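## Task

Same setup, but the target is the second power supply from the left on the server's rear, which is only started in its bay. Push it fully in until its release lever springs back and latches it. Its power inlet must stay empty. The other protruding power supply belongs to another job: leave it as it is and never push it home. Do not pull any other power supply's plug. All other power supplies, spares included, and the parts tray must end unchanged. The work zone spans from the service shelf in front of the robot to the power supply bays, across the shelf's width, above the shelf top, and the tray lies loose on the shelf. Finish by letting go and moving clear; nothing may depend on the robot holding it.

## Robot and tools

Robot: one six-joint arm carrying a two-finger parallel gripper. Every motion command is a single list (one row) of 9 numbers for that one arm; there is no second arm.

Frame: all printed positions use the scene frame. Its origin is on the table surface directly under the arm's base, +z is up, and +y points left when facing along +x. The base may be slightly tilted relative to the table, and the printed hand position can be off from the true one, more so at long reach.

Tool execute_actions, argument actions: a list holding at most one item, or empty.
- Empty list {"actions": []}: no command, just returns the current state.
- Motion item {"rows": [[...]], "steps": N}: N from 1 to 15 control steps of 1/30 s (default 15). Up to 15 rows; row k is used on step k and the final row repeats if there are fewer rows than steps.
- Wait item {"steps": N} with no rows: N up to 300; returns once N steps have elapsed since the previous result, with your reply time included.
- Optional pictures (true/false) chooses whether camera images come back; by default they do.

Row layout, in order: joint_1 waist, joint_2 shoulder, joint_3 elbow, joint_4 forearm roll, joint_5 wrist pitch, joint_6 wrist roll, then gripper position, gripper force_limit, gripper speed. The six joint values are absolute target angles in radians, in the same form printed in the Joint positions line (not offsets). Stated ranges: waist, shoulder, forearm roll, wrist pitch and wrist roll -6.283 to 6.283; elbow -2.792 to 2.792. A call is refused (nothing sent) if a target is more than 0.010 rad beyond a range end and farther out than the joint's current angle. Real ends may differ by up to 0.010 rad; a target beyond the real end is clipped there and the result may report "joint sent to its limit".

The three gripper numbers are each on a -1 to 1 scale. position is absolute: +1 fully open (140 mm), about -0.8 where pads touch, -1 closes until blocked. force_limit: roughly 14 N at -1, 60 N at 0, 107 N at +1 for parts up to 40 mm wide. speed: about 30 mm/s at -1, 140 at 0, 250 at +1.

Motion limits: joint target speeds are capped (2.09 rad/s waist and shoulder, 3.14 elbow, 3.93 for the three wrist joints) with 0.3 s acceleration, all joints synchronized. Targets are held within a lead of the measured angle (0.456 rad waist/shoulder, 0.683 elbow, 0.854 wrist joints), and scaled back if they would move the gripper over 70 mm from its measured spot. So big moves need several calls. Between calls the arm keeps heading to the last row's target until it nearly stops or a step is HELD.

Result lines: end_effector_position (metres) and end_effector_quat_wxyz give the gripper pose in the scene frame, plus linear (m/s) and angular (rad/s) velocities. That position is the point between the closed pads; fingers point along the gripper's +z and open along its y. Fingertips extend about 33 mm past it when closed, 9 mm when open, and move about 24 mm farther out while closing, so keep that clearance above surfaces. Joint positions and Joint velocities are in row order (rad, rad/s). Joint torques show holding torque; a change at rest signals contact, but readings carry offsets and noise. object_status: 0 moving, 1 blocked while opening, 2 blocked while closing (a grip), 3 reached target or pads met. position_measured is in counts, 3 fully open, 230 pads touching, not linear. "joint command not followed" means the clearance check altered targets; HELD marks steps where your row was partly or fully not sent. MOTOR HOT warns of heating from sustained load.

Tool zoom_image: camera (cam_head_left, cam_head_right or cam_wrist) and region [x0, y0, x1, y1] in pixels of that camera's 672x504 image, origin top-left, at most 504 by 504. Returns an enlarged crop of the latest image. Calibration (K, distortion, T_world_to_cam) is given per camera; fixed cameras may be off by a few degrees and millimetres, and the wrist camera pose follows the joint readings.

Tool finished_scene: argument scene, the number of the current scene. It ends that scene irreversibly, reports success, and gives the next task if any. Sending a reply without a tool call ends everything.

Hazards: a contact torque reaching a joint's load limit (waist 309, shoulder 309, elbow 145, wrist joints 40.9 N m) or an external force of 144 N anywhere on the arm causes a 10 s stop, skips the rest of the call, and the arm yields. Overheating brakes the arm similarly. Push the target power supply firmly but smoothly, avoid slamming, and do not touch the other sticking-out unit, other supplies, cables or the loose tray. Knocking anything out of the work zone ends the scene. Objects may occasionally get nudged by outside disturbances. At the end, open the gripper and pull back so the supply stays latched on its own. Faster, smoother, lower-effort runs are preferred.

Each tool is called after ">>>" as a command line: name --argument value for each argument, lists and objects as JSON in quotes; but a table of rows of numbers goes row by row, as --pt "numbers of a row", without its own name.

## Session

>>> execute_actions --actions '[]'

Scene clock: 0.00 s of 5100.00 s.
end_effector_position=(+0.0632, +0.1914, +0.2831) position_measured=3 object_status=3 end_effector_quat_wxyz=(-0.612, -0.249, +0.736, -0.148) end_effector_velocity=(+0.000, -0.000, +0.001) end_effector_angular_velocity=(+0.002, -0.002, -0.001)
Joint positions: [ 0.803  0.226  2.222  0.21   2.042 -1.524]
Joint velocities: [-0.001 -0.002 -0.001 -0.     0.     0.   ]
Joint torques (N m, as the joint torque sensors report them, + toward a larger angle): no reading
camera_calibration (this result's frames):
cam_wrist: T_world_to_cam=[[-0.556419, 0.779612, 0.287408, -0.200722], [0.355394, 0.535962, -0.765793, 0.0981135], [-0.751062, -0.323959, -0.575289, 0.460664], [0, 0, 0, 1]] pos_world=[0.199432, 0.253137, 0.397839]

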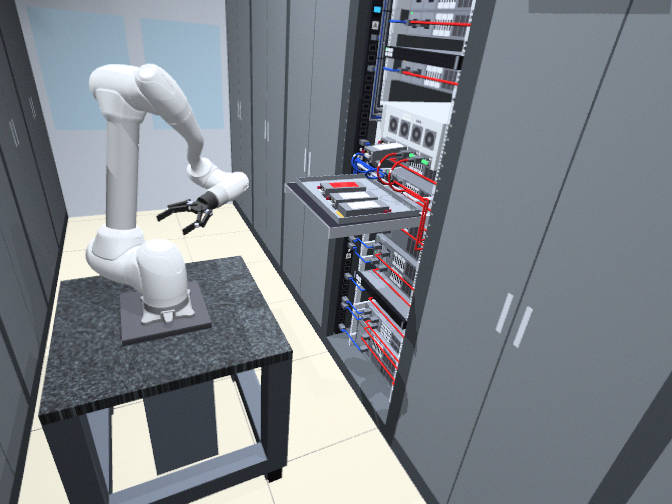

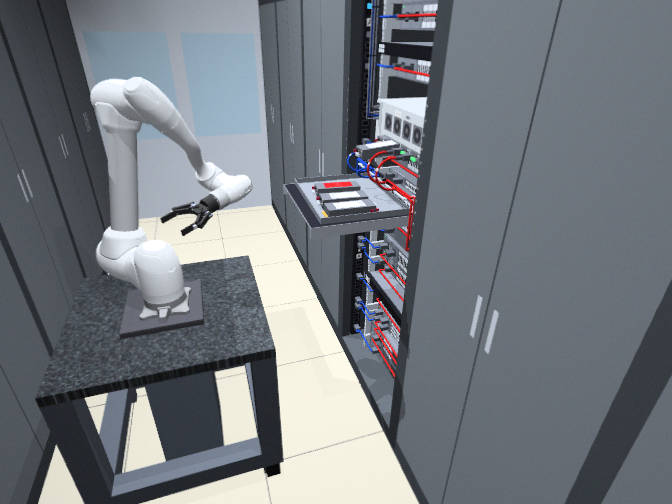

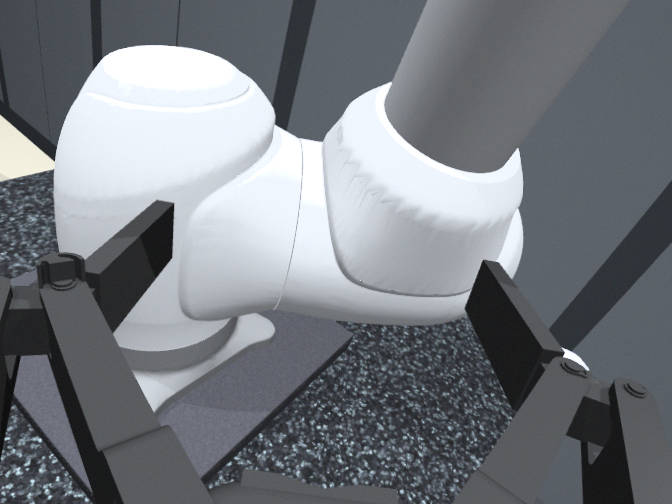

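>>> zoom_image --camera "cam_head_left" --region '[275, 90, 465, 250]'

>>> zoom_image --camera "cam_head_right" --region '[270, 90, 450, 250]'

Region (275, 90, 465, 250) of cam_head_left's 672x504 image, scaled by 2.653, with more detail than that image has; it fills the top 424 rows of this view, and the rest is white.

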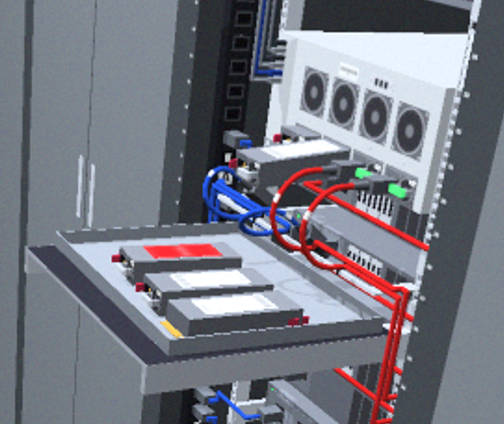

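Region (270, 90, 450, 250) of cam_head_right's 672x504 image, scaled by 2.800, with more detail than that image has.

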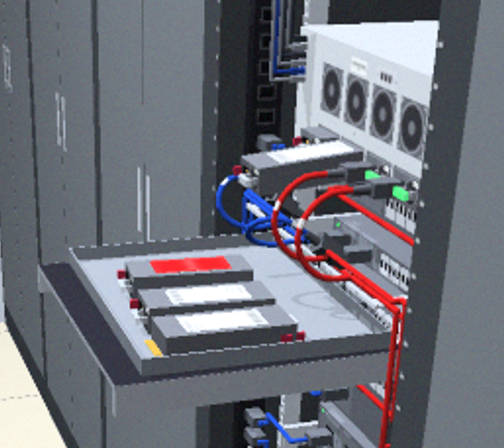

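>>> execute_actions --actions '[{"rows": [[0.803, -0.419, 2.145, 0.0, -0.155, 0.9, 1, 0, 0.5]], "steps": 15}]' --pictures false

>>> execute_actions --actions '[{"steps": 25}]' --pictures false

Scene clock: 66.40 s of 5100.00 s.
end_effector_position=(+0.2012, +0.2732, +0.2149) position_measured=3 object_status=3 end_effector_quat_wxyz=(-0.122, +0.006, +0.991, -0.059) end_effector_velocity=(+0.392, +0.284, +0.085) end_effector_angular_velocity=(+0.929, -1.825, -1.442)
Joint positions: [ 0.803 -0.125  2.175  0.083  1.351 -0.833]
Joint velocities: [-0.001 -0.57  -0.059 -0.161 -1.46   1.461]
Joint torques (N m, as the joint torque sensors report them, + toward a larger angle): [ -4.07 -16.68 -31.6    3.67   0.14   0.55]
Steps of this call (steps 1 to 90: nothing new was sent; then 62.90 s passed at rest; steps 91 to 105: all 15 steps of this action). Readings (joint positions | what the end effector reports):
91: [0.803 0.226 2.222 0.210 2.041 -1.523] | position_measured=3 object_status=3
92: [0.803 0.223 2.222 0.208 2.034 -1.516] | position_measured=3 object_status=3
94: [0.803 0.193 2.217 0.195 1.979 -1.461] | position_measured=3 object_status=3
98: [0.803 0.063 2.196 0.139 1.734 -1.216] | position_measured=3 object_status=3
105: the state above

Scene clock: 67.23 s of 5100.00 s.
end_effector_position=(+0.4299, +0.4529, +0.4836) position_measured=3 object_status=3 end_effector_quat_wxyz=(+0.114, +0.475, +0.709, +0.508) end_effector_velocity=(+0.099, +0.079, +0.455) end_effector_angular_velocity=(+1.853, -0.063, -0.708)
Joint positions: [ 0.803 -0.359  2.151  0.017  0.254  0.35 ]
Joint velocities: [-0.001 -0.168 -0.017 -0.047 -1.136  1.527]
Joint torques (N m, as the joint torque sensors report them, + toward a larger angle): [ -0.73  -9.66 -38.92   4.73  -3.1    0.09]
Steps of this call (steps 1 to 25: the robot went on to your last target). Readings (joint positions | what the end effector reports):
1: [0.803 -0.144 2.174 0.078 1.302 -0.784] | position_measured=3 object_status=3
2: [0.803 -0.161 2.172 0.073 1.253 -0.735] | position_measured=3 object_status=3
4: [0.803 -0.191 2.169 0.065 1.159 -0.641] | position_measured=3 object_status=3
8: [0.803 -0.240 2.164 0.051 0.974 -0.456] | position_measured=3 object_status=3
25: the state above

>>> execute_actions --actions '[{"rows": [[0.115, -0.419, 2.145, 0.0, -0.155, 1.571, 1, 0, 0.5]], "steps": 15}]' --pictures false

>>> execute_actions --actions '[{"steps": 30}]'

Scene clock: 70.03 s of 5100.00 s.
end_effector_position=(+0.5584, +0.2997, +0.6579) position_measured=3 object_status=3 end_effector_quat_wxyz=(-0.045, +0.658, +0.258, +0.705) end_effector_velocity=(+0.225, -0.419, -0.000) end_effector_angular_velocity=(+0.559, +0.262, -0.751)
Joint positions: [ 0.487 -0.419  2.145 -0.    -0.155  1.261]
Joint velocities: [-0.751 -0.     0.    -0.     0.     0.618]
Joint torques (N m, as the joint torque sensors report them, + toward a larger angle): [ -3.95  -3.45 -40.17   4.4   -3.     0.16]
Steps of this call (steps 1 to 30: the robot went on to your last target; steps 31 to 69: nothing new was sent; steps 70 to 84: all 15 steps of this action). Readings (joint positions | what the end effector reports):
70: [0.803 -0.419 2.145 -0.000 -0.155 0.900] | position_measured=3 object_status=3
71: [0.799 -0.419 2.145 -0.000 -0.155 0.906] | position_measured=3 object_status=3
73: [0.770 -0.419 2.145 -0.000 -0.155 0.950] | position_measured=3 object_status=3
77: [0.664 -0.419 2.145 -0.000 -0.155 1.091] | position_measured=3 object_status=3
84: the state above

Scene clock: 71.03 s of 5100.00 s.
end_effector_position=(+0.6291, +0.0763, +0.6578) position_measured=3 object_status=3 end_effector_quat_wxyz=(-0.023, +0.707, +0.023, +0.707) end_effector_velocity=(-0.000, -0.000, +0.000) end_effector_angular_velocity=(-0.000, -0.001, -0.000)
Joint positions: [ 0.115 -0.419  2.145 -0.    -0.155  1.571]
Joint velocities: [-0. -0. -0. -0. -0. -0.]
Joint torques (N m, as the joint torque sensors report them, + toward a larger angle): [ -2.91  -4.17 -40.55   4.37  -3.1    0.31]
Steps of this call (steps 1 to 30: the robot went on to your last target). Readings (joint positions | what the end effector reports):
1: [0.462 -0.419 2.145 -0.000 -0.155 1.282] | position_measured=3 object_status=3
2: [0.436 -0.419 2.145 -0.000 -0.155 1.304] | position_measured=3 object_status=3
4: [0.386 -0.419 2.145 -0.000 -0.155 1.346] | position_measured=3 object_status=3
8: [0.284 -0.419 2.145 -0.000 -0.155 1.430] | position_measured=3 object_status=3
30: the state above
The arm was judged still, so your last target was given up. Only a new action makes it travel on or press farther. Fingers that are still opening or closing keep moving.
camera_calibration (this result's frames):
cam_wrist: T_world_to_cam=[[0.058392, -0.97683, 0.205896, -0.102977], [-0.402097, -0.211791, -0.890765, 0.861444], [0.913733, -0.0307765, -0.405148, -0.117676], [0, 0, 0, 1]] pos_world=[0.459922, 0.078233, 0.740871]

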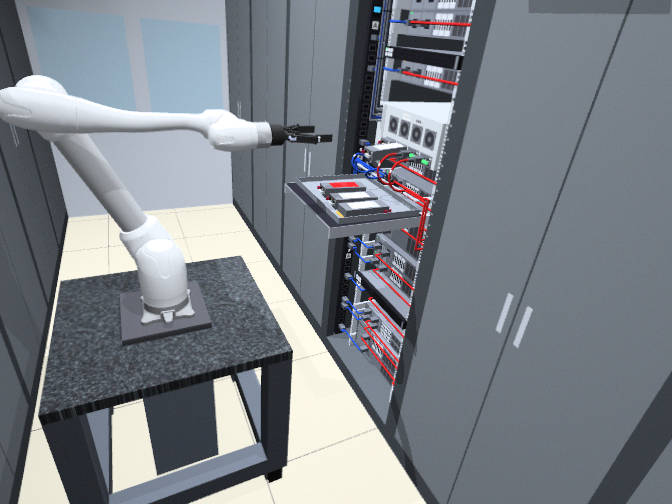

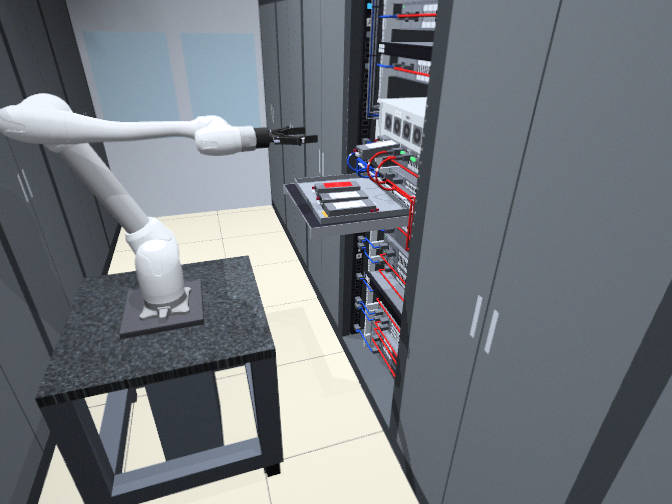

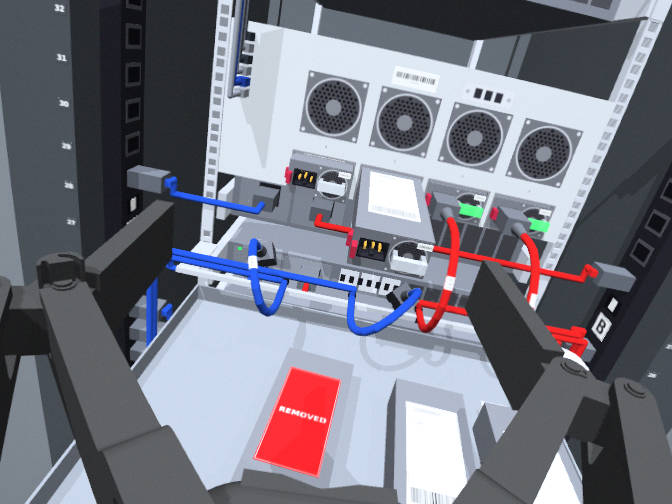

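>>> zoom_image --camera "cam_wrist" --region '[280, 140, 500, 340]'

>>> zoom_image --camera "cam_wrist" --region '[335, 155, 465, 315]'

Region (280, 140, 500, 340) of cam_wrist's 672x504 image, scaled by 2.291, with more detail than that image has; it fills the top 458 rows of this view, and the rest is white.

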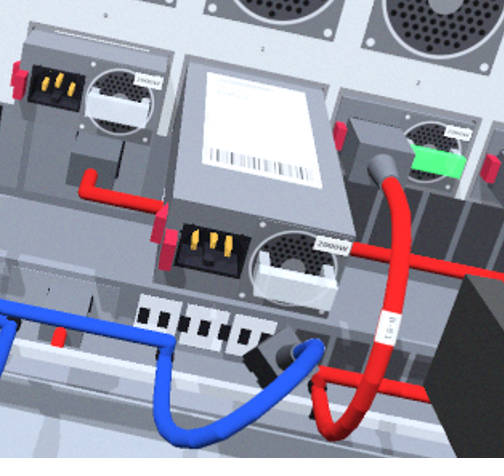

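Region (335, 155, 465, 315) of cam_wrist's 672x504 image, scaled by 3.150, with more detail than that image has; it fills the left 410 columns of this view, and the rest is white.

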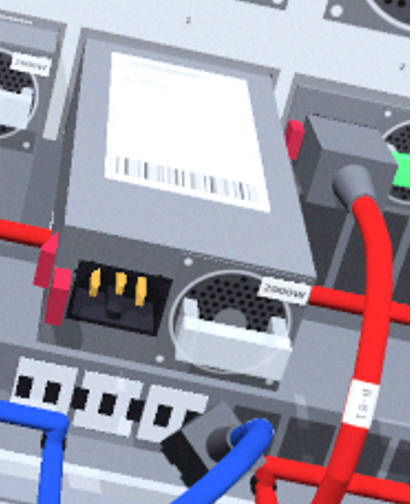

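>>> execute_actions --actions '[{"rows": [[0.1139,-0.4163,2.1451,0,-0.1578,1.5708,-1,0,0.8],[0.1107,-0.4081,2.1453,0,-0.1662,1.5708,-1,0,0.8],[0.1055,-0.3949,2.1457,0,-0.1798,1.5708,-1,0,0.8],[0.0986,-0.3773,2.1463,0,-0.1980,1.5708,-1,0,0.8],[0.0902,-0.3560,2.1469,0,-0.2200,1.5708,-1,0,0.8],[0.0807,-0.3319,2.1477,0,-0.2448,1.5708,-1,0,0.8],[0.0705,-0.3062,2.1484,0,-0.2714,1.5708,-1,0,0.8],[0.0601,-0.2798,2.1493,0,-0.2985,1.5708,-1,0,0.8],[0.0499,-0.2541,2.1500,0,-0.3251,1.5708,-1,0,0.8],[0.0405,-0.2300,2.1508,0,-0.3499,1.5708,-1,0,0.8],[0.0320,-0.2087,2.1514,0,-0.3719,1.5708,-1,0,0.8],[0.0251,-0.1911,2.1520,0,-0.3901,1.5708,-1,0,0.8],[0.0199,-0.1779,2.1524,0,-0.4037,1.5708,-1,0,0.8],[0.0167,-0.1697,2.1526,0,-0.4121,1.5708,-1,0,0.8],[0.0156,-0.1670,2.1527,0,-0.4149,1.5708,-1,0,0.8]], "steps": 15}]' --pictures false

>>> execute_actions --actions '[{"steps": 14}]'

Scene clock: 99.93 s of 5100.00 s.
end_effector_position=(+0.7291, +0.0197, +0.5775) position_measured=168 object_status=0 end_effector_quat_wxyz=(+0.007, +0.707, -0.007, +0.707) end_effector_velocity=(+0.210, -0.154, -0.220) end_effector_angular_velocity=(+0.000, +0.009, -0.206)
Joint positions: [ 0.029 -0.2    2.152 -0.    -0.381  1.571]
Joint velocities: [-0.206  0.526  0.018 -0.    -0.535  0.   ]
Joint torques (N m, as the joint torque sensors report them, + toward a larger angle): [  2.34 -35.92 -42.13   4.29  -3.42   0.3 ]
Steps of this call (steps 1 to 90: nothing new was sent; then 25.40 s passed at rest; steps 91 to 105: all 15 steps of this action). Readings (joint positions | what the end effector reports):
91: [0.115 -0.419 2.145 -0.000 -0.155 1.571] | position_measured=3 object_status=0
92: [0.115 -0.418 2.145 -0.000 -0.156 1.571] | position_measured=7 object_status=0
94: [0.111 -0.408 2.145 -0.000 -0.166 1.571] | position_measured=32 object_status=0
98: [0.088 -0.352 2.147 -0.000 -0.225 1.571] | position_measured=81 object_status=0
105: the state above

Scene clock: 100.40 s of 5100.00 s.
end_effector_position=(+0.7419, +0.0098, +0.5640) position_measured=233 object_status=3 end_effector_quat_wxyz=(+0.012, +0.707, -0.012, +0.707) end_effector_velocity=(+0.000, -0.001, +0.000) end_effector_angular_velocity=(-0.001, -0.000, -0.001)
Joint positions: [ 0.016 -0.167  2.153 -0.    -0.415  1.571]
Joint velocities: [-0.001  0.    -0.001 -0.    -0.    -0.   ]
Joint torques (N m, as the joint torque sensors report them, + toward a larger angle): [ -3.6  -25.54 -37.86   4.08  -2.89   0.38]
Steps of this call (steps 1 to 14: the robot went on to your last target). Readings (joint positions | what the end effector reports):
1: [0.022 -0.184 2.152 -0.000 -0.397 1.571] | position_measured=180 object_status=0
2: [0.018 -0.173 2.153 -0.000 -0.408 1.571] | position_measured=192 object_status=0
4: [0.016 -0.167 2.153 -0.000 -0.414 1.571] | position_measured=217 object_status=0
8: [0.016 -0.167 2.153 -0.000 -0.415 1.571] | position_measured=233 object_status=0
14: the state above
camera_calibration (this result's frames):
cam_wrist: T_world_to_cam=[[-0.0388969, -0.977753, 0.206121, -0.0830818], [-0.42086, -0.171059, -0.890851, 0.822723], [0.906291, -0.1214, -0.404843, -0.254534], [0, 0, 0, 1]] pos_world=[0.573702, 0.0286001, 0.647002]

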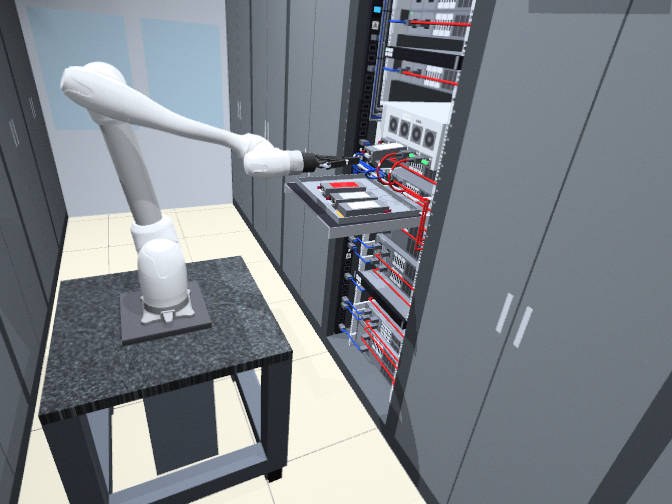

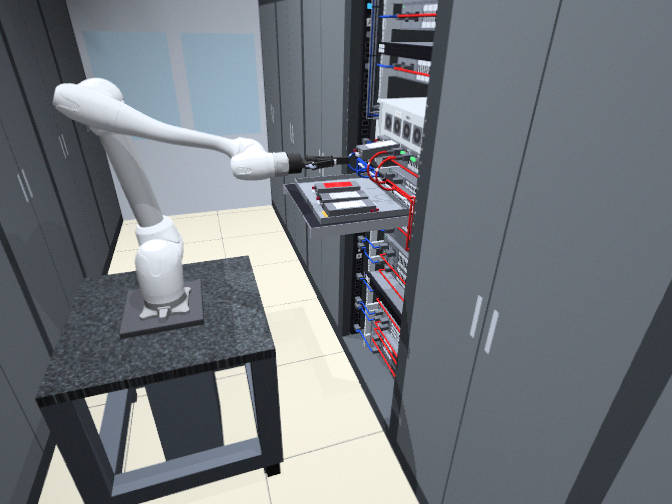

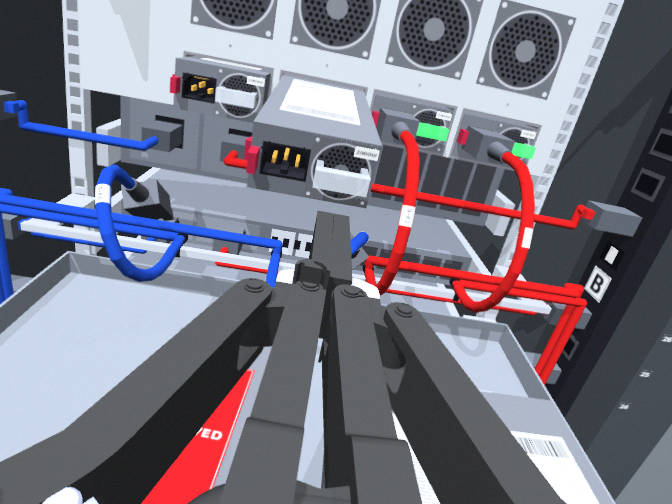

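>>> zoom_image --camera "cam_wrist" --region '[235, 65, 435, 275]'

Region (235, 65, 435, 275) of cam_wrist's 672x504 image, scaled by 2.400, with more detail than that image has; it fills the left 480 columns of this view, and the rest is white.

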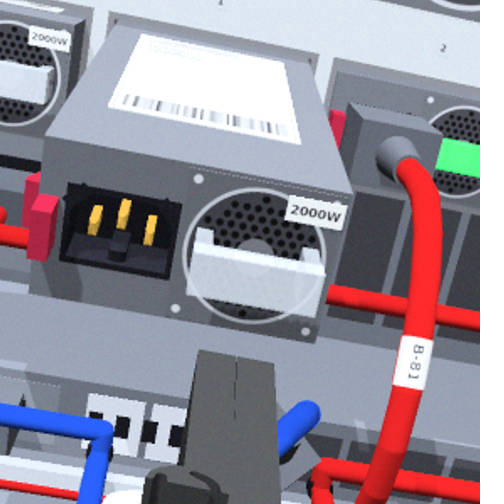

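>>> execute_actions --actions '[{"rows": [[0.0162,-0.1644,2.1514,0,-0.4162,1.5708,-1,0,0.8],[0.0172,-0.1597,2.1489,0,-0.4185,1.5708,-1,0,0.8],[0.0185,-0.1540,2.1460,0,-0.4213,1.5708,-1,0,0.8],[0.0199,-0.1474,2.1427,0,-0.4244,1.5708,-1,0,0.8],[0.0213,-0.1409,2.1393,0,-0.4276,1.5708,-1,0,0.8],[0.0213,-0.1343,2.1336,0,-0.4285,1.5708,-1,0,0.8],[0.0213,-0.1277,2.1279,0,-0.4294,1.5708,-1,0,0.8],[0.0213,-0.1212,2.1223,0,-0.4303,1.5708,-1,0,0.8],[0.0213,-0.1146,2.1166,0,-0.4312,1.5708,-1,0,0.8],[0.0213,-0.1080,2.1109,0,-0.4322,1.5708,-1,0,0.8],[0.0213,-0.1014,2.1052,0,-0.4331,1.5708,-1,0,0.8],[0.0213,-0.0954,2.1000,0,-0.4339,1.5708,-1,0,0.8],[0.0213,-0.0905,2.0958,0,-0.4346,1.5708,-1,0,0.8],[0.0213,-0.0877,2.0934,0,-0.4350,1.5708,-1,0,0.8],[0.0213,-0.0861,2.0920,0,-0.4352,1.5708,-1,0,0.8]], "steps": 15}]' --pictures false

>>> execute_actions --actions '[{"steps": 6}]'

Scene clock: 148.70 s of 5100.00 s.
end_effector_position=(+0.7833, +0.0128, +0.5600) position_measured=233 object_status=3 end_effector_quat_wxyz=(+0.010, +0.707, -0.010, +0.707) end_effector_velocity=(+0.075, -0.002, -0.004) end_effector_angular_velocity=(+0.001, +0.003, +0.001)
Joint positions: [ 0.021 -0.092  2.097 -0.    -0.434  1.571]
Joint velocities: [ 0.     0.13  -0.11  -0.    -0.018  0.001]
Joint torques (N m, as the joint torque sensors report them, + toward a larger angle): [ -2.31 -42.87 -37.01   4.04  -3.15   0.47]
Steps of this call (steps 1 to 30: the robot went on to your last target; steps 31 to 120: nothing new was sent; then 43.80 s passed at rest; steps 121 to 135: all 15 steps of this action). Readings (joint positions | what the end effector reports):
121: [0.016 -0.167 2.153 -0.000 -0.415 1.571] | position_measured=233 object_status=3
122: [0.016 -0.166 2.152 -0.000 -0.415 1.571] | position_measured=233 object_status=3
124: [0.017 -0.160 2.149 -0.000 -0.419 1.571] | position_measured=233 object_status=3
128: [0.021 -0.136 2.135 -0.000 -0.428 1.571] | position_measured=233 object_status=3
135: the state above

Scene clock: 148.90 s of 5100.00 s.
end_effector_position=(+0.7869, +0.0128, +0.5600) position_measured=233 object_status=3 end_effector_quat_wxyz=(+0.010, +0.707, -0.010, +0.707) end_effector_velocity=(+0.001, +0.001, -0.000) end_effector_angular_velocity=(+0.001, +0.000, +0.001)
Joint positions: [ 0.021 -0.086  2.092 -0.    -0.435  1.571]
Joint velocities: [ 0.001  0.002 -0.002  0.    -0.     0.   ]
Joint torques (N m, as the joint torque sensors report them, + toward a larger angle): [ -1.86 -34.11 -37.6    3.91  -3.21   0.3 ]
Steps of this call (steps 1 to 6: the robot went on to your last target). Readings (joint positions | what the end effector reports):
1: [0.021 -0.089 2.094 -0.000 -0.435 1.571] | position_measured=233 object_status=3
2: [0.021 -0.087 2.093 -0.000 -0.435 1.571] | position_measured=233 object_status=3
4: [0.021 -0.086 2.092 -0.000 -0.435 1.571] | position_measured=233 object_status=3
6: the state above
camera_calibration (this result's frames):
cam_wrist: T_world_to_cam=[[-0.033361, -0.977958, 0.206119, -0.0819767], [-0.419831, -0.173444, -0.890876, 0.837863], [0.906989, -0.116256, -0.40479, -0.297205], [0, 0, 0, 1]] pos_world=[0.618588, 0.0306005, 0.643023]

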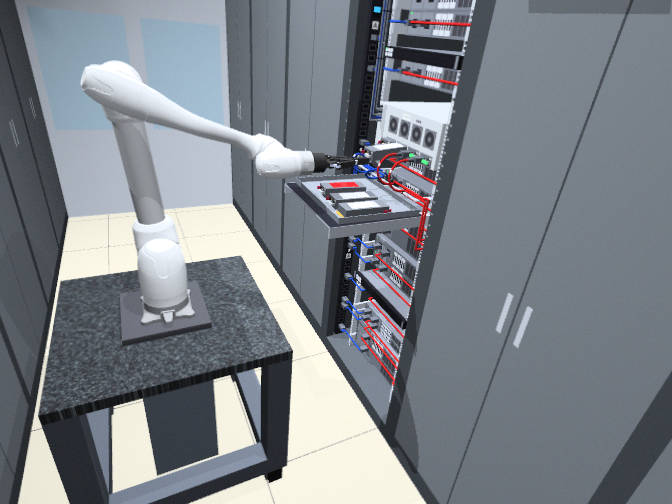

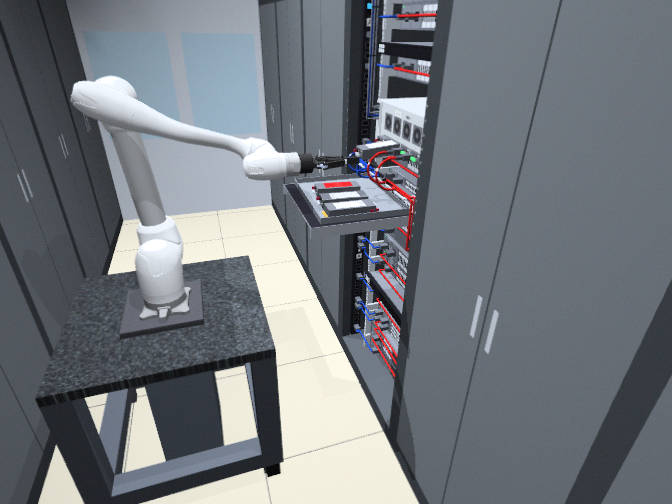

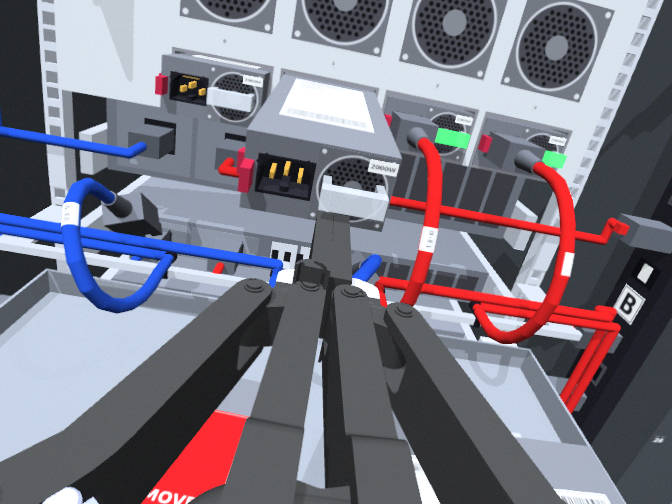

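>>> execute_actions --actions '[{"rows": [[0.0213,-0.0866,2.0911,0,-0.4337,1.5708,-1,0,0.8],[0.0213,-0.0874,2.0897,0,-0.4315,1.5708,-1,0,0.8],[0.0213,-0.0884,2.0881,0,-0.4289,1.5708,-1,0,0.8],[0.0213,-0.0893,2.0865,0,-0.4264,1.5708,-1,0,0.8],[0.0213,-0.0902,2.0848,0,-0.4238,1.5708,-1,0,0.8],[0.0213,-0.0912,2.0832,0,-0.4212,1.5708,-1,0,0.8],[0.0213,-0.0921,2.0816,0,-0.4186,1.5708,-1,0,0.8],[0.0213,-0.0931,2.0799,0,-0.4161,1.5708,-1,0,0.8],[0.0213,-0.0942,2.0781,0,-0.4131,1.5708,-1,0,0.8],[0.0213,-0.0952,2.0762,0,-0.4102,1.5708,-1,0,0.8],[0.0213,-0.0963,2.0744,0,-0.4073,1.5708,-1,0,0.8],[0.0213,-0.0974,2.0725,0,-0.4043,1.5708,-1,0,0.8],[0.0213,-0.0983,2.0709,0,-0.4017,1.5708,-1,0,0.8],[0.0213,-0.0990,2.0697,0,-0.3999,1.5708,-1,0,0.8],[0.0213,-0.0995,2.0688,0,-0.3984,1.5708,-1,0,0.8]], "steps": 15}]' --pictures false

>>> execute_actions --actions '[{"steps": 8}]'

Scene clock: 154.67 s of 5100.00 s.
end_effector_position=(+0.7870, +0.0128, +0.5761) position_measured=233 object_status=3 end_effector_quat_wxyz=(+0.010, +0.707, -0.010, +0.707) end_effector_velocity=(-0.001, +0.000, +0.032) end_effector_angular_velocity=(+0.001, -0.002, +0.000)
Joint positions: [ 0.021 -0.098  2.071 -0.    -0.402  1.571]
Joint velocities: [ 0.    -0.024 -0.041  0.     0.063  0.001]
Joint torques (N m, as the joint torque sensors report them, + toward a larger angle): [ -1.86 -32.93 -39.58   4.18  -4.43   0.28]
Steps of this call (steps 1 to 15: the robot went on to your last target; steps 16 to 100: nothing new was sent; then 1.93 s passed at rest; steps 101 to 115: all 15 steps of this action). Readings (joint positions | what the end effector reports):
101: [0.021 -0.086 2.092 -0.000 -0.435 1.571] | position_measured=233 object_status=3
102: [0.021 -0.086 2.092 -0.000 -0.435 1.571] | position_measured=233 object_status=3
104: [0.021 -0.087 2.089 -0.000 -0.431 1.571] | position_measured=233 object_status=3
108: [0.021 -0.091 2.083 -0.000 -0.421 1.571] | position_measured=233 object_status=3
115: the state above

Scene clock: 154.93 s of 5100.00 s.
end_effector_position=(+0.7870, +0.0128, +0.5778) position_measured=233 object_status=3 end_effector_quat_wxyz=(+0.010, +0.707, -0.010, +0.707) end_effector_velocity=(+0.000, -0.000, -0.000) end_effector_angular_velocity=(-0.000, +0.000, +0.000)
Joint positions: [ 0.021 -0.099  2.069 -0.    -0.398  1.571]
Joint velocities: [-0.  0. -0. -0.  0. -0.]
Joint torques (N m, as the joint torque sensors report them, + toward a larger angle): [ -2.42 -36.83 -40.71   4.3   -4.51   0.42]
Steps of this call (steps 1 to 8: the robot went on to your last target). Readings (joint positions | what the end effector reports):
1: [0.021 -0.099 2.070 -0.000 -0.400 1.571] | position_measured=233 object_status=3
2: [0.021 -0.099 2.069 -0.000 -0.399 1.571] | position_measured=233 object_status=3
4: [0.021 -0.099 2.069 -0.000 -0.399 1.571] | position_measured=233 object_status=3
8: the state above
camera_calibration (this result's frames):
cam_wrist: T_world_to_cam=[[-0.033301, -0.97796, 0.206121, -0.0856889], [-0.420051, -0.173441, -0.890772, 0.85389], [0.906889, -0.116245, -0.405018, -0.289835], [0, 0, 0, 1]] pos_world=[0.618673, 0.0306077, 0.660896]

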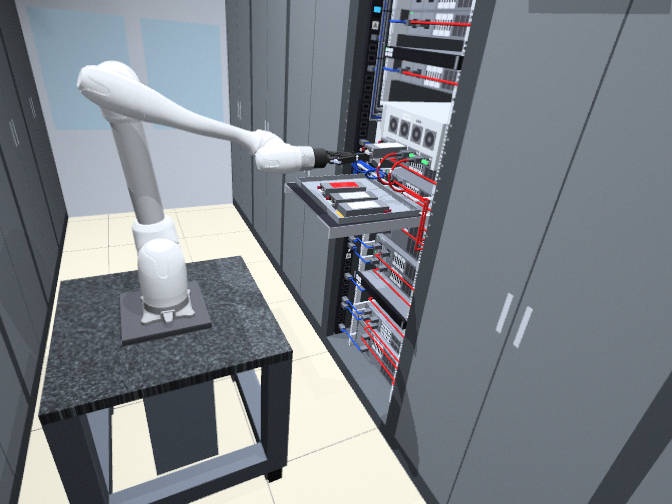

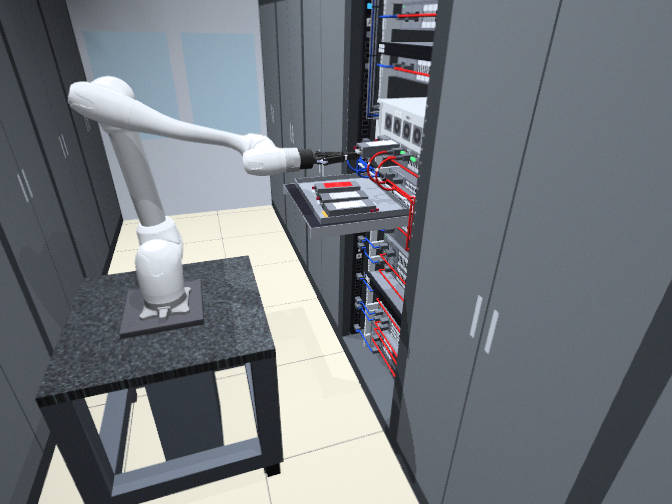

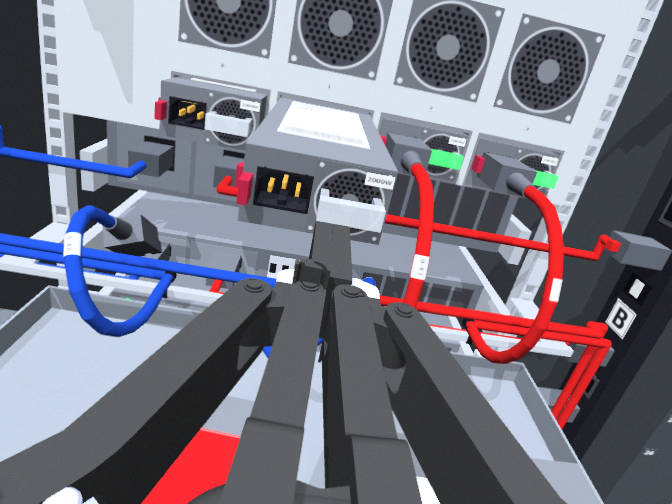

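>>> zoom_image --camera "cam_wrist" --region '[225, 80, 485, 260]'

Region (225, 80, 485, 260) of cam_wrist's 672x504 image, scaled by 1.938, with more detail than that image has; it fills the top 349 rows of this view, and the rest is white.

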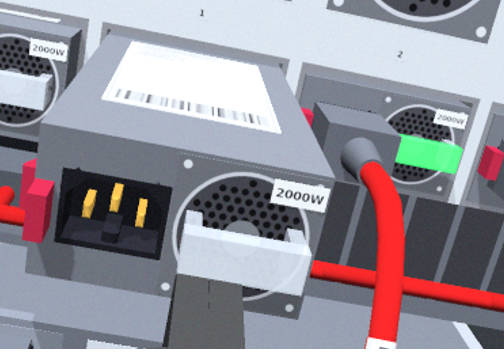

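>>> execute_actions --actions '[{"rows": [[0.0213,-0.0979,2.0672,0,-0.3985,1.5708,-1,0,0.8],[0.0213,-0.0954,2.0649,0,-0.3987,1.5708,-1,0,0.8],[0.0214,-0.0929,2.0625,0,-0.3988,1.5708,-1,0,0.8],[0.0214,-0.0905,2.0602,0,-0.3989,1.5708,-1,0,0.8],[0.0214,-0.0880,2.0578,0,-0.3990,1.5708,-1,0,0.8],[0.0215,-0.0855,2.0555,0,-0.3992,1.5708,-1,0,0.8],[0.0215,-0.0831,2.0532,0,-0.3993,1.5708,-1,0,0.8],[0.0215,-0.0798,2.0500,0,-0.3995,1.5708,-1,0,0.8],[0.0216,-0.0757,2.0461,0,-0.3997,1.5708,-1,0,0.8],[0.0216,-0.0715,2.0422,0,-0.3999,1.5708,-1,0,0.8],[0.0217,-0.0666,2.0375,0,-0.4001,1.5708,-1,0,0.8],[0.0217,-0.0617,2.0328,0,-0.4004,1.5708,-1,0,0.8],[0.0218,-0.0567,2.0281,0,-0.4006,1.5708,-1,0,0.8],[0.0218,-0.0510,2.0227,0,-0.4009,1.5708,-1,0,0.8],[0.0219,-0.0452,2.0172,0,-0.4012,1.5708,-1,0,0.8]], "steps": 15}]' --pictures false

>>> execute_actions --actions '[{"rows": [[0.0220,-0.0396,2.0115,0,-0.4012,1.5708,-1,0,0.8],[0.0220,-0.0339,2.0058,0,-0.4011,1.5708,-1,0,0.8],[0.0221,-0.0283,2.0001,0,-0.4010,1.5708,-1,0,0.8],[0.0221,-0.0227,1.9944,0,-0.4009,1.5708,-1,0,0.8],[0.0222,-0.0171,1.9887,0,-0.4008,1.5708,-1,0,0.8],[0.0222,-0.0115,1.9830,0,-0.4008,1.5708,-1,0,0.8],[0.0223,-0.0059,1.9773,0,-0.4007,1.5708,-1,0,0.8],[0.0223,-0.0002,1.9716,0,-0.4006,1.5708,-1,0,0.8],[0.0224,0.0054,1.9659,0,-0.4005,1.5708,-1,0,0.8],[0.0224,0.0110,1.9602,0,-0.4004,1.5708,-1,0,0.8],[0.0224,0.0166,1.9544,0,-0.4002,1.5708,-1,0,0.8],[0.0225,0.0221,1.9486,0,-0.4000,1.5708,-1,0,0.8],[0.0225,0.0277,1.9428,0,-0.3997,1.5708,-1,0,0.8],[0.0226,0.0333,1.9370,0,-0.3995,1.5708,-1,0,0.8],[0.0226,0.0388,1.9312,0,-0.3993,1.5708,-1,0,0.8]], "steps": 15}]' --pictures false

>>> execute_actions --actions '[{"rows": [[0.0227,0.0444,1.9254,0,-0.3990,1.5708,-1,0,0.8],[0.0227,0.0492,1.9205,0,-0.3988,1.5708,-1,0,0.8],[0.0228,0.0532,1.9163,0,-0.3987,1.5708,-1,0,0.8],[0.0228,0.0563,1.9130,0,-0.3985,1.5708,-1,0,0.8],[0.0228,0.0579,1.9113,0,-0.3985,1.5708,-1,0,0.8],[0.0228,0.0587,1.9105,0,-0.3984,1.5708,-1,0,0.8]], "steps": 12}]'

Scene clock: 175.47 s of 5100.00 s.
end_effector_position=(+0.8125, +0.0124, +0.5789) position_measured=233 object_status=3 end_effector_quat_wxyz=(+0.010, +0.707, -0.010, +0.707) end_effector_velocity=(+0.094, -0.001, +0.000) end_effector_angular_velocity=(-0.000, +0.002, +0.002)
Joint positions: [ 0.022 -0.058  2.029 -0.    -0.401  1.571]
Joint velocities: [ 0.002  0.155 -0.146  0.    -0.008 -0.   ]
Joint torques (N m, as the joint torque sensors report them, + toward a larger angle): [ -0.6  -37.1  -40.41   3.92  -4.15   0.47]
Steps of this call (steps 1 to 15: the robot went on to your last target; steps 16 to 100: nothing new was sent; then 16.70 s passed at rest; steps 101 to 115: all 15 steps of this action). Readings (joint positions | what the end effector reports):
101: [0.021 -0.099 2.069 -0.000 -0.398 1.571] | position_measured=233 object_status=3
102: [0.021 -0.099 2.068 -0.000 -0.398 1.571] | position_measured=233 object_status=3
104: [0.021 -0.095 2.065 -0.000 -0.398 1.571] | position_measured=233 object_status=3
108: [0.021 -0.086 2.056 -0.000 -0.399 1.571] | position_measured=233 object_status=3
115: the state above

Scene clock: 175.97 s of 5100.00 s.
end_effector_position=(+0.8646, +0.0117, +0.5801) position_measured=233 object_status=3 end_effector_quat_wxyz=(+0.009, +0.707, -0.009, +0.707) end_effector_velocity=(+0.104, -0.001, +0.000) end_effector_angular_velocity=(-0.000, +0.001, +0.002)
Joint positions: [ 0.023  0.026  1.944  0.    -0.4    1.571]
Joint velocities: [ 0.002  0.165 -0.172 -0.     0.008 -0.   ]
Joint torques (N m, as the joint torque sensors report them, + toward a larger angle): [ -2.86 -43.59 -38.89   4.28  -3.23   0.4 ]
Steps of this call (steps 1 to 15: all 15 steps of this action). Readings (joint positions | what the end effector reports):
1: [0.022 -0.052 2.024 -0.000 -0.401 1.571] | position_measured=233 object_status=3
2: [0.022 -0.047 2.018 -0.000 -0.401 1.571] | position_measured=233 object_status=3
4: [0.022 -0.035 2.007 -0.000 -0.401 1.571] | position_measured=233 object_status=3
8: [0.022 -0.013 1.984 -0.000 -0.401 1.571] | position_measured=233 object_status=3
15: the state above

Scene clock: 176.37 s of 5100.00 s.
end_effector_position=(+0.8849, +0.0114, +0.5799) position_measured=233 object_status=3 end_effector_quat_wxyz=(+0.009, +0.707, -0.009, +0.707) end_effector_velocity=(+0.000, +0.000, -0.002) end_effector_angular_velocity=(-0.001, +0.002, +0.000)
Joint positions: [ 0.023  0.059  1.911  0.    -0.398  1.571]
Joint velocities: [ 0.     0.002  0.001 -0.    -0.    -0.   ]
Joint torques (N m, as the joint torque sensors report them, + toward a larger angle): [ -2.43 -47.54 -38.96   4.26  -3.01   0.39]
Steps of this call (steps 1 to 12: all 12 steps of this action). Readings (joint positions | what the end effector reports):
1: [0.023 0.032 1.938 0.000 -0.400 1.571] | position_measured=233 object_status=3
2: [0.023 0.037 1.933 0.000 -0.399 1.571] | position_measured=233 object_status=3
4: [0.023 0.048 1.922 0.000 -0.399 1.571] | position_measured=233 object_status=3
8: [0.023 0.058 1.911 0.000 -0.398 1.571] | position_measured=233 object_status=3
12: the state above
camera_calibration (this result's frames):
cam_wrist: T_world_to_cam=[[-0.031848, -0.978009, 0.206116, -0.0854924], [-0.419704, -0.174072, -0.890813, 0.896333], [0.907102, -0.114878, -0.40493, -0.378189], [0, 0, 0, 1]] pos_world=[0.716528, 0.0289683, 0.662947]

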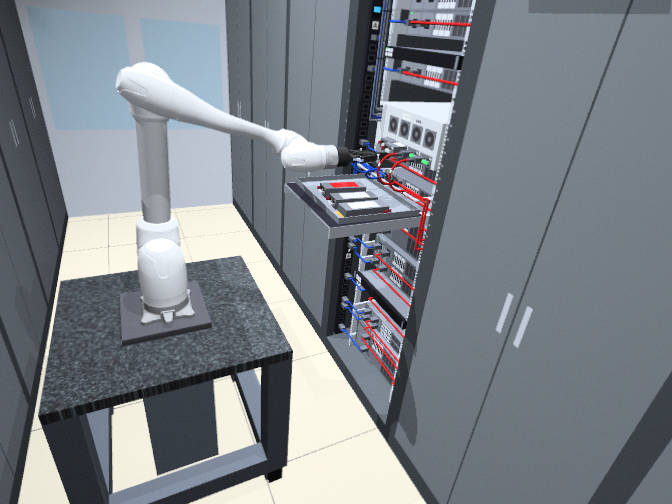

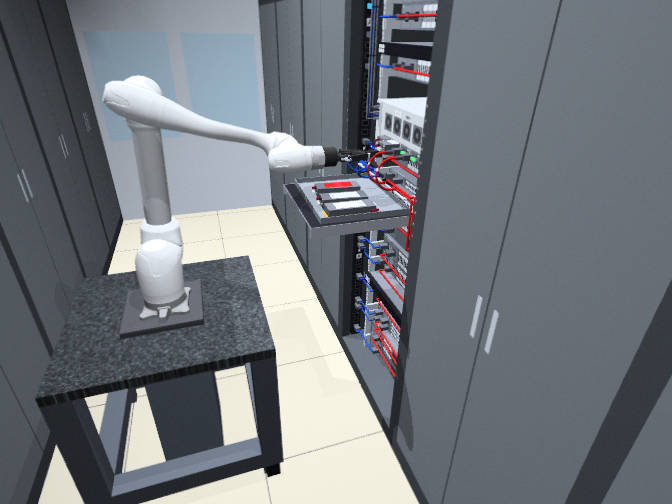

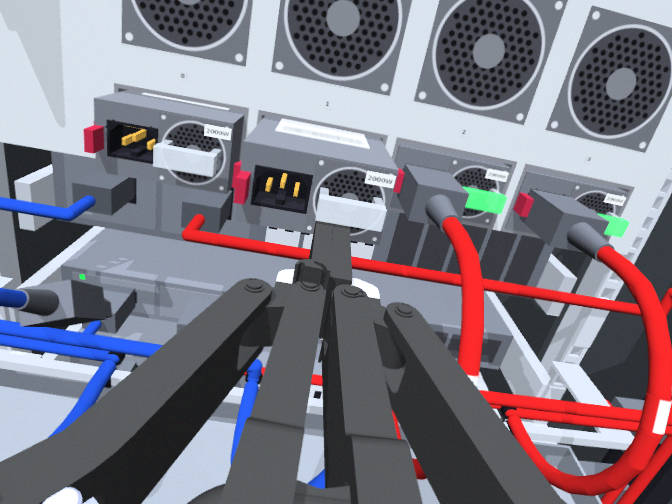

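>>> execute_actions --actions '[]'

Scene clock: 186.70 s of 5100.00 s.
end_effector_position=(+0.8849, +0.0114, +0.5799) position_measured=233 object_status=3 end_effector_quat_wxyz=(+0.009, +0.707, -0.009, +0.707) end_effector_velocity=(+0.001, -0.001, +0.001) end_effector_angular_velocity=(-0.001, -0.001, -0.001)
Joint positions: [ 0.023  0.059  1.91   0.    -0.398  1.571]
Joint velocities: [-0.001  0.    -0.002 -0.     0.    -0.001]
Joint torques (N m, as the joint torque sensors report them, + toward a larger angle): [ -1.7  -47.02 -38.34   4.33  -2.96   0.26]
Steps of this call (steps 1 to 15: the robot went on to your last target; steps 16 to 100: nothing new was sent; then 7.00 s passed at rest). Readings (joint positions | what the end effector reports):
1: [0.023 0.059 1.911 0.000 -0.398 1.571] | position_measured=233 object_status=3
2: [0.023 0.059 1.911 0.000 -0.398 1.571] | position_measured=233 object_status=3
4: [0.023 0.059 1.911 0.000 -0.398 1.571] | position_measured=233 object_status=3
8: [0.023 0.059 1.910 0.000 -0.398 1.571] | position_measured=233 object_status=3
100: the state above
The arm was judged still, so your last target was given up. Only a new action makes it travel on or press farther. Fingers that are still opening or closing keep moving.
camera_calibration (this result's frames):
cam_wrist: T_world_to_cam=[[-0.0318543, -0.978009, 0.206115, -0.0854881], [-0.419676, -0.174072, -0.890826, 0.896337], [0.907115, -0.114878, -0.404902, -0.378244], [0, 0, 0, 1]] pos_world=[0.716559, 0.0289675, 0.662949]

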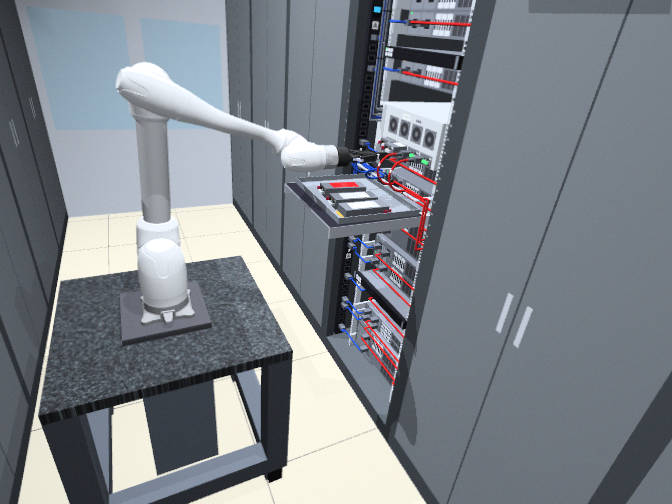

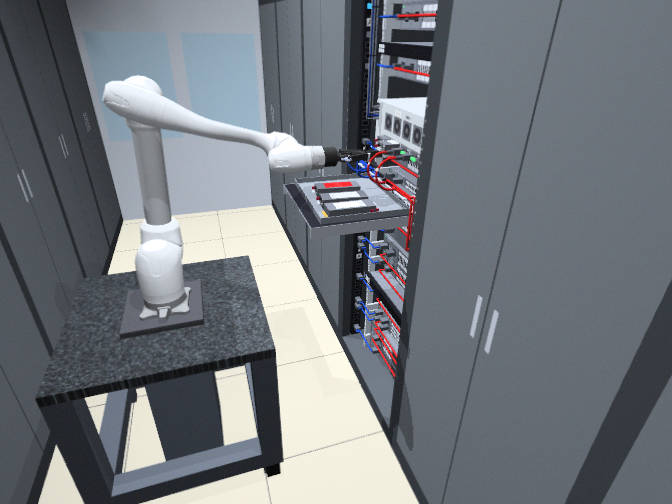

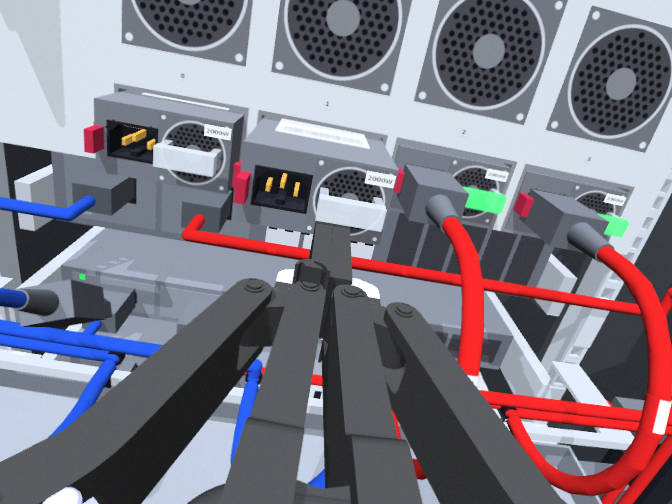

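>>> execute_actions --actions '[{"rows": [[0.0228,0.05797,1.91126,0,-0.39843,1.5708,-1,0,0.8],[0.0228,0.05583,1.91350,0,-0.39853,1.5708,-1,0,0.8],[0.0227,0.05242,1.91706,0,-0.39868,1.5708,-1,0,0.8],[0.0227,0.04798,1.92170,0,-0.39888,1.5708,-1,0,0.8],[0.0226,0.04280,1.92710,0,-0.39910,1.5708,-1,0,0.8],[0.0225,0.03725,1.93290,0,-0.39935,1.5708,-1,0,0.8],[0.0224,0.03170,1.93870,0,-0.39960,1.5708,-1,0,0.8],[0.0224,0.02653,1.94410,0,-0.39983,1.5708,-1,0,0.8],[0.0223,0.02208,1.94874,0,-0.40002,1.5708,-1,0,0.8],[0.0222,0.01867,1.95230,0,-0.40017,1.5708,-1,0,0.8],[0.0222,0.01653,1.95454,0,-0.40027,1.5708,-1,0,0.8],[0.0222,0.0158,1.9553,0,-0.4003,1.5708,-1,0,0.8]], "steps": 13}]' --pictures false

>>> execute_actions --actions '[{"rows": [[0.0222,0.01560,1.95491,0,-0.39971,1.5708,-1,0,0.8],[0.0222,0.01502,1.95377,0,-0.39799,1.5708,-1,0,0.8],[0.0222,0.01410,1.95195,0,-0.39525,1.5708,-1,0,0.8],[0.0222,0.01289,1.94958,0,-0.39167,1.5708,-1,0,0.8],[0.0222,0.01149,1.94682,0,-0.38751,1.5708,-1,0,0.8],[0.0222,0.00998,1.94386,0,-0.38304,1.5708,-1,0,0.8],[0.0222,0.00847,1.94090,0,-0.37857,1.5708,-1,0,0.8],[0.0222,0.00707,1.93814,0,-0.37441,1.5708,-1,0,0.8],[0.0222,0.00586,1.93577,0,-0.37083,1.5708,-1,0,0.8],[0.0222,0.00494,1.93395,0,-0.36809,1.5708,-1,0,0.8],[0.0222,0.00436,1.93281,0,-0.36637,1.5708,-1,0,0.8],[0.0222,0.00416,1.93242,0,-0.36578,1.5708,-1,0,0.8]], "steps": 15}]'

Scene clock: 236.43 s of 5100.00 s.
end_effector_position=(+0.8590, +0.0117, +0.5801) position_measured=233 object_status=3 end_effector_quat_wxyz=(+0.010, +0.707, -0.009, +0.707) end_effector_velocity=(-0.030, +0.001, +0.002) end_effector_angular_velocity=(-0.000, -0.003, -0.000)
Joint positions: [ 0.022  0.017  1.954  0.    -0.4    1.571]
Joint velocities: [-0.    -0.049  0.049 -0.    -0.003  0.   ]
Joint torques (N m, as the joint torque sensors report them, + toward a larger angle): [ -4.16 -39.98 -39.75   4.34  -3.     0.47]
Steps of this call (steps 1 to 90: nothing new was sent; then 46.30 s passed at rest; steps 91 to 103: all 13 steps of this action). Readings (joint positions | what the end effector reports):
91: [0.023 0.059 1.910 0.000 -0.398 1.571] | position_measured=233 object_status=3
92: [0.023 0.059 1.911 0.000 -0.398 1.571] | position_measured=233 object_status=3
94: [0.023 0.055 1.914 0.000 -0.399 1.571] | position_measured=233 object_status=3
98: [0.023 0.038 1.932 0.000 -0.399 1.571] | position_measured=233 object_status=3
103: the state above

Scene clock: 236.93 s of 5100.00 s.
end_effector_position=(+0.8579, +0.0116, +0.5978) position_measured=233 object_status=3 end_effector_quat_wxyz=(+0.010, +0.707, -0.009, +0.707) end_effector_velocity=(+0.000, +0.000, +0.002) end_effector_angular_velocity=(+0.000, +0.001, +0.000)
Joint positions: [ 0.022  0.004  1.933  0.    -0.366  1.571]
Joint velocities: [ 0.    -0.001 -0.003  0.     0.006  0.   ]
Joint torques (N m, as the joint torque sensors report them, + toward a larger angle): [ -2.7  -43.28 -38.93   4.33  -3.26   0.48]
Steps of this call (steps 1 to 15: all 15 steps of this action). Readings (joint positions | what the end effector reports):
1: [0.022 0.016 1.955 0.000 -0.400 1.571] | position_measured=233 object_status=3
2: [0.022 0.016 1.955 0.000 -0.400 1.571] | position_measured=233 object_status=3
4: [0.022 0.015 1.954 0.000 -0.398 1.571] | position_measured=233 object_status=3
8: [0.022 0.010 1.944 0.000 -0.383 1.571] | position_measured=233 object_status=3
15: the state above
camera_calibration (this result's frames):
cam_wrist: T_world_to_cam=[[-0.0324384, -0.97799, 0.206116, -0.0893357], [-0.419816, -0.173818, -0.89081, 0.901051], [0.907029, -0.115427, -0.404938, -0.346417], [0, 0, 0, 1]] pos_world=[0.689588, 0.029263, 0.680801]

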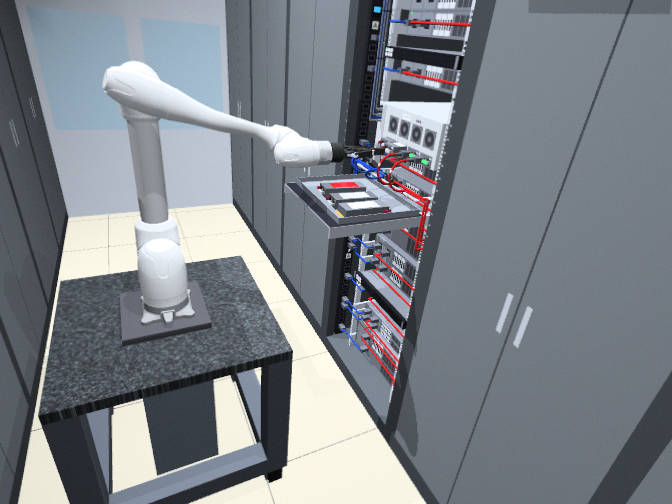

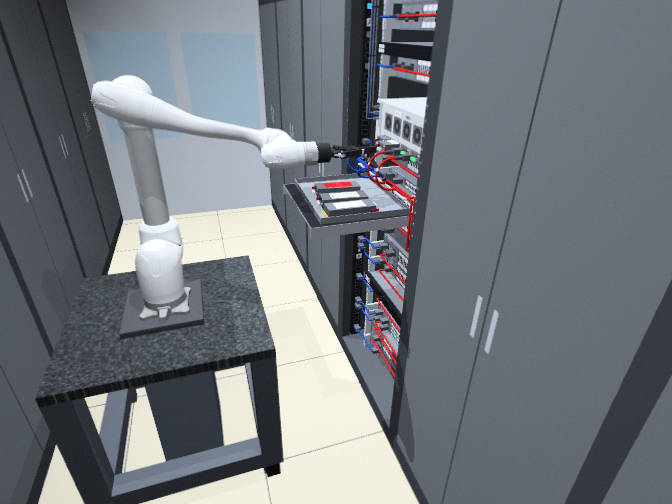

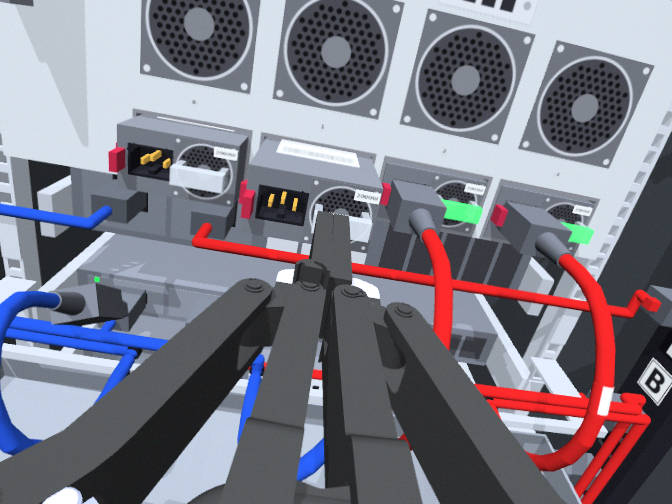

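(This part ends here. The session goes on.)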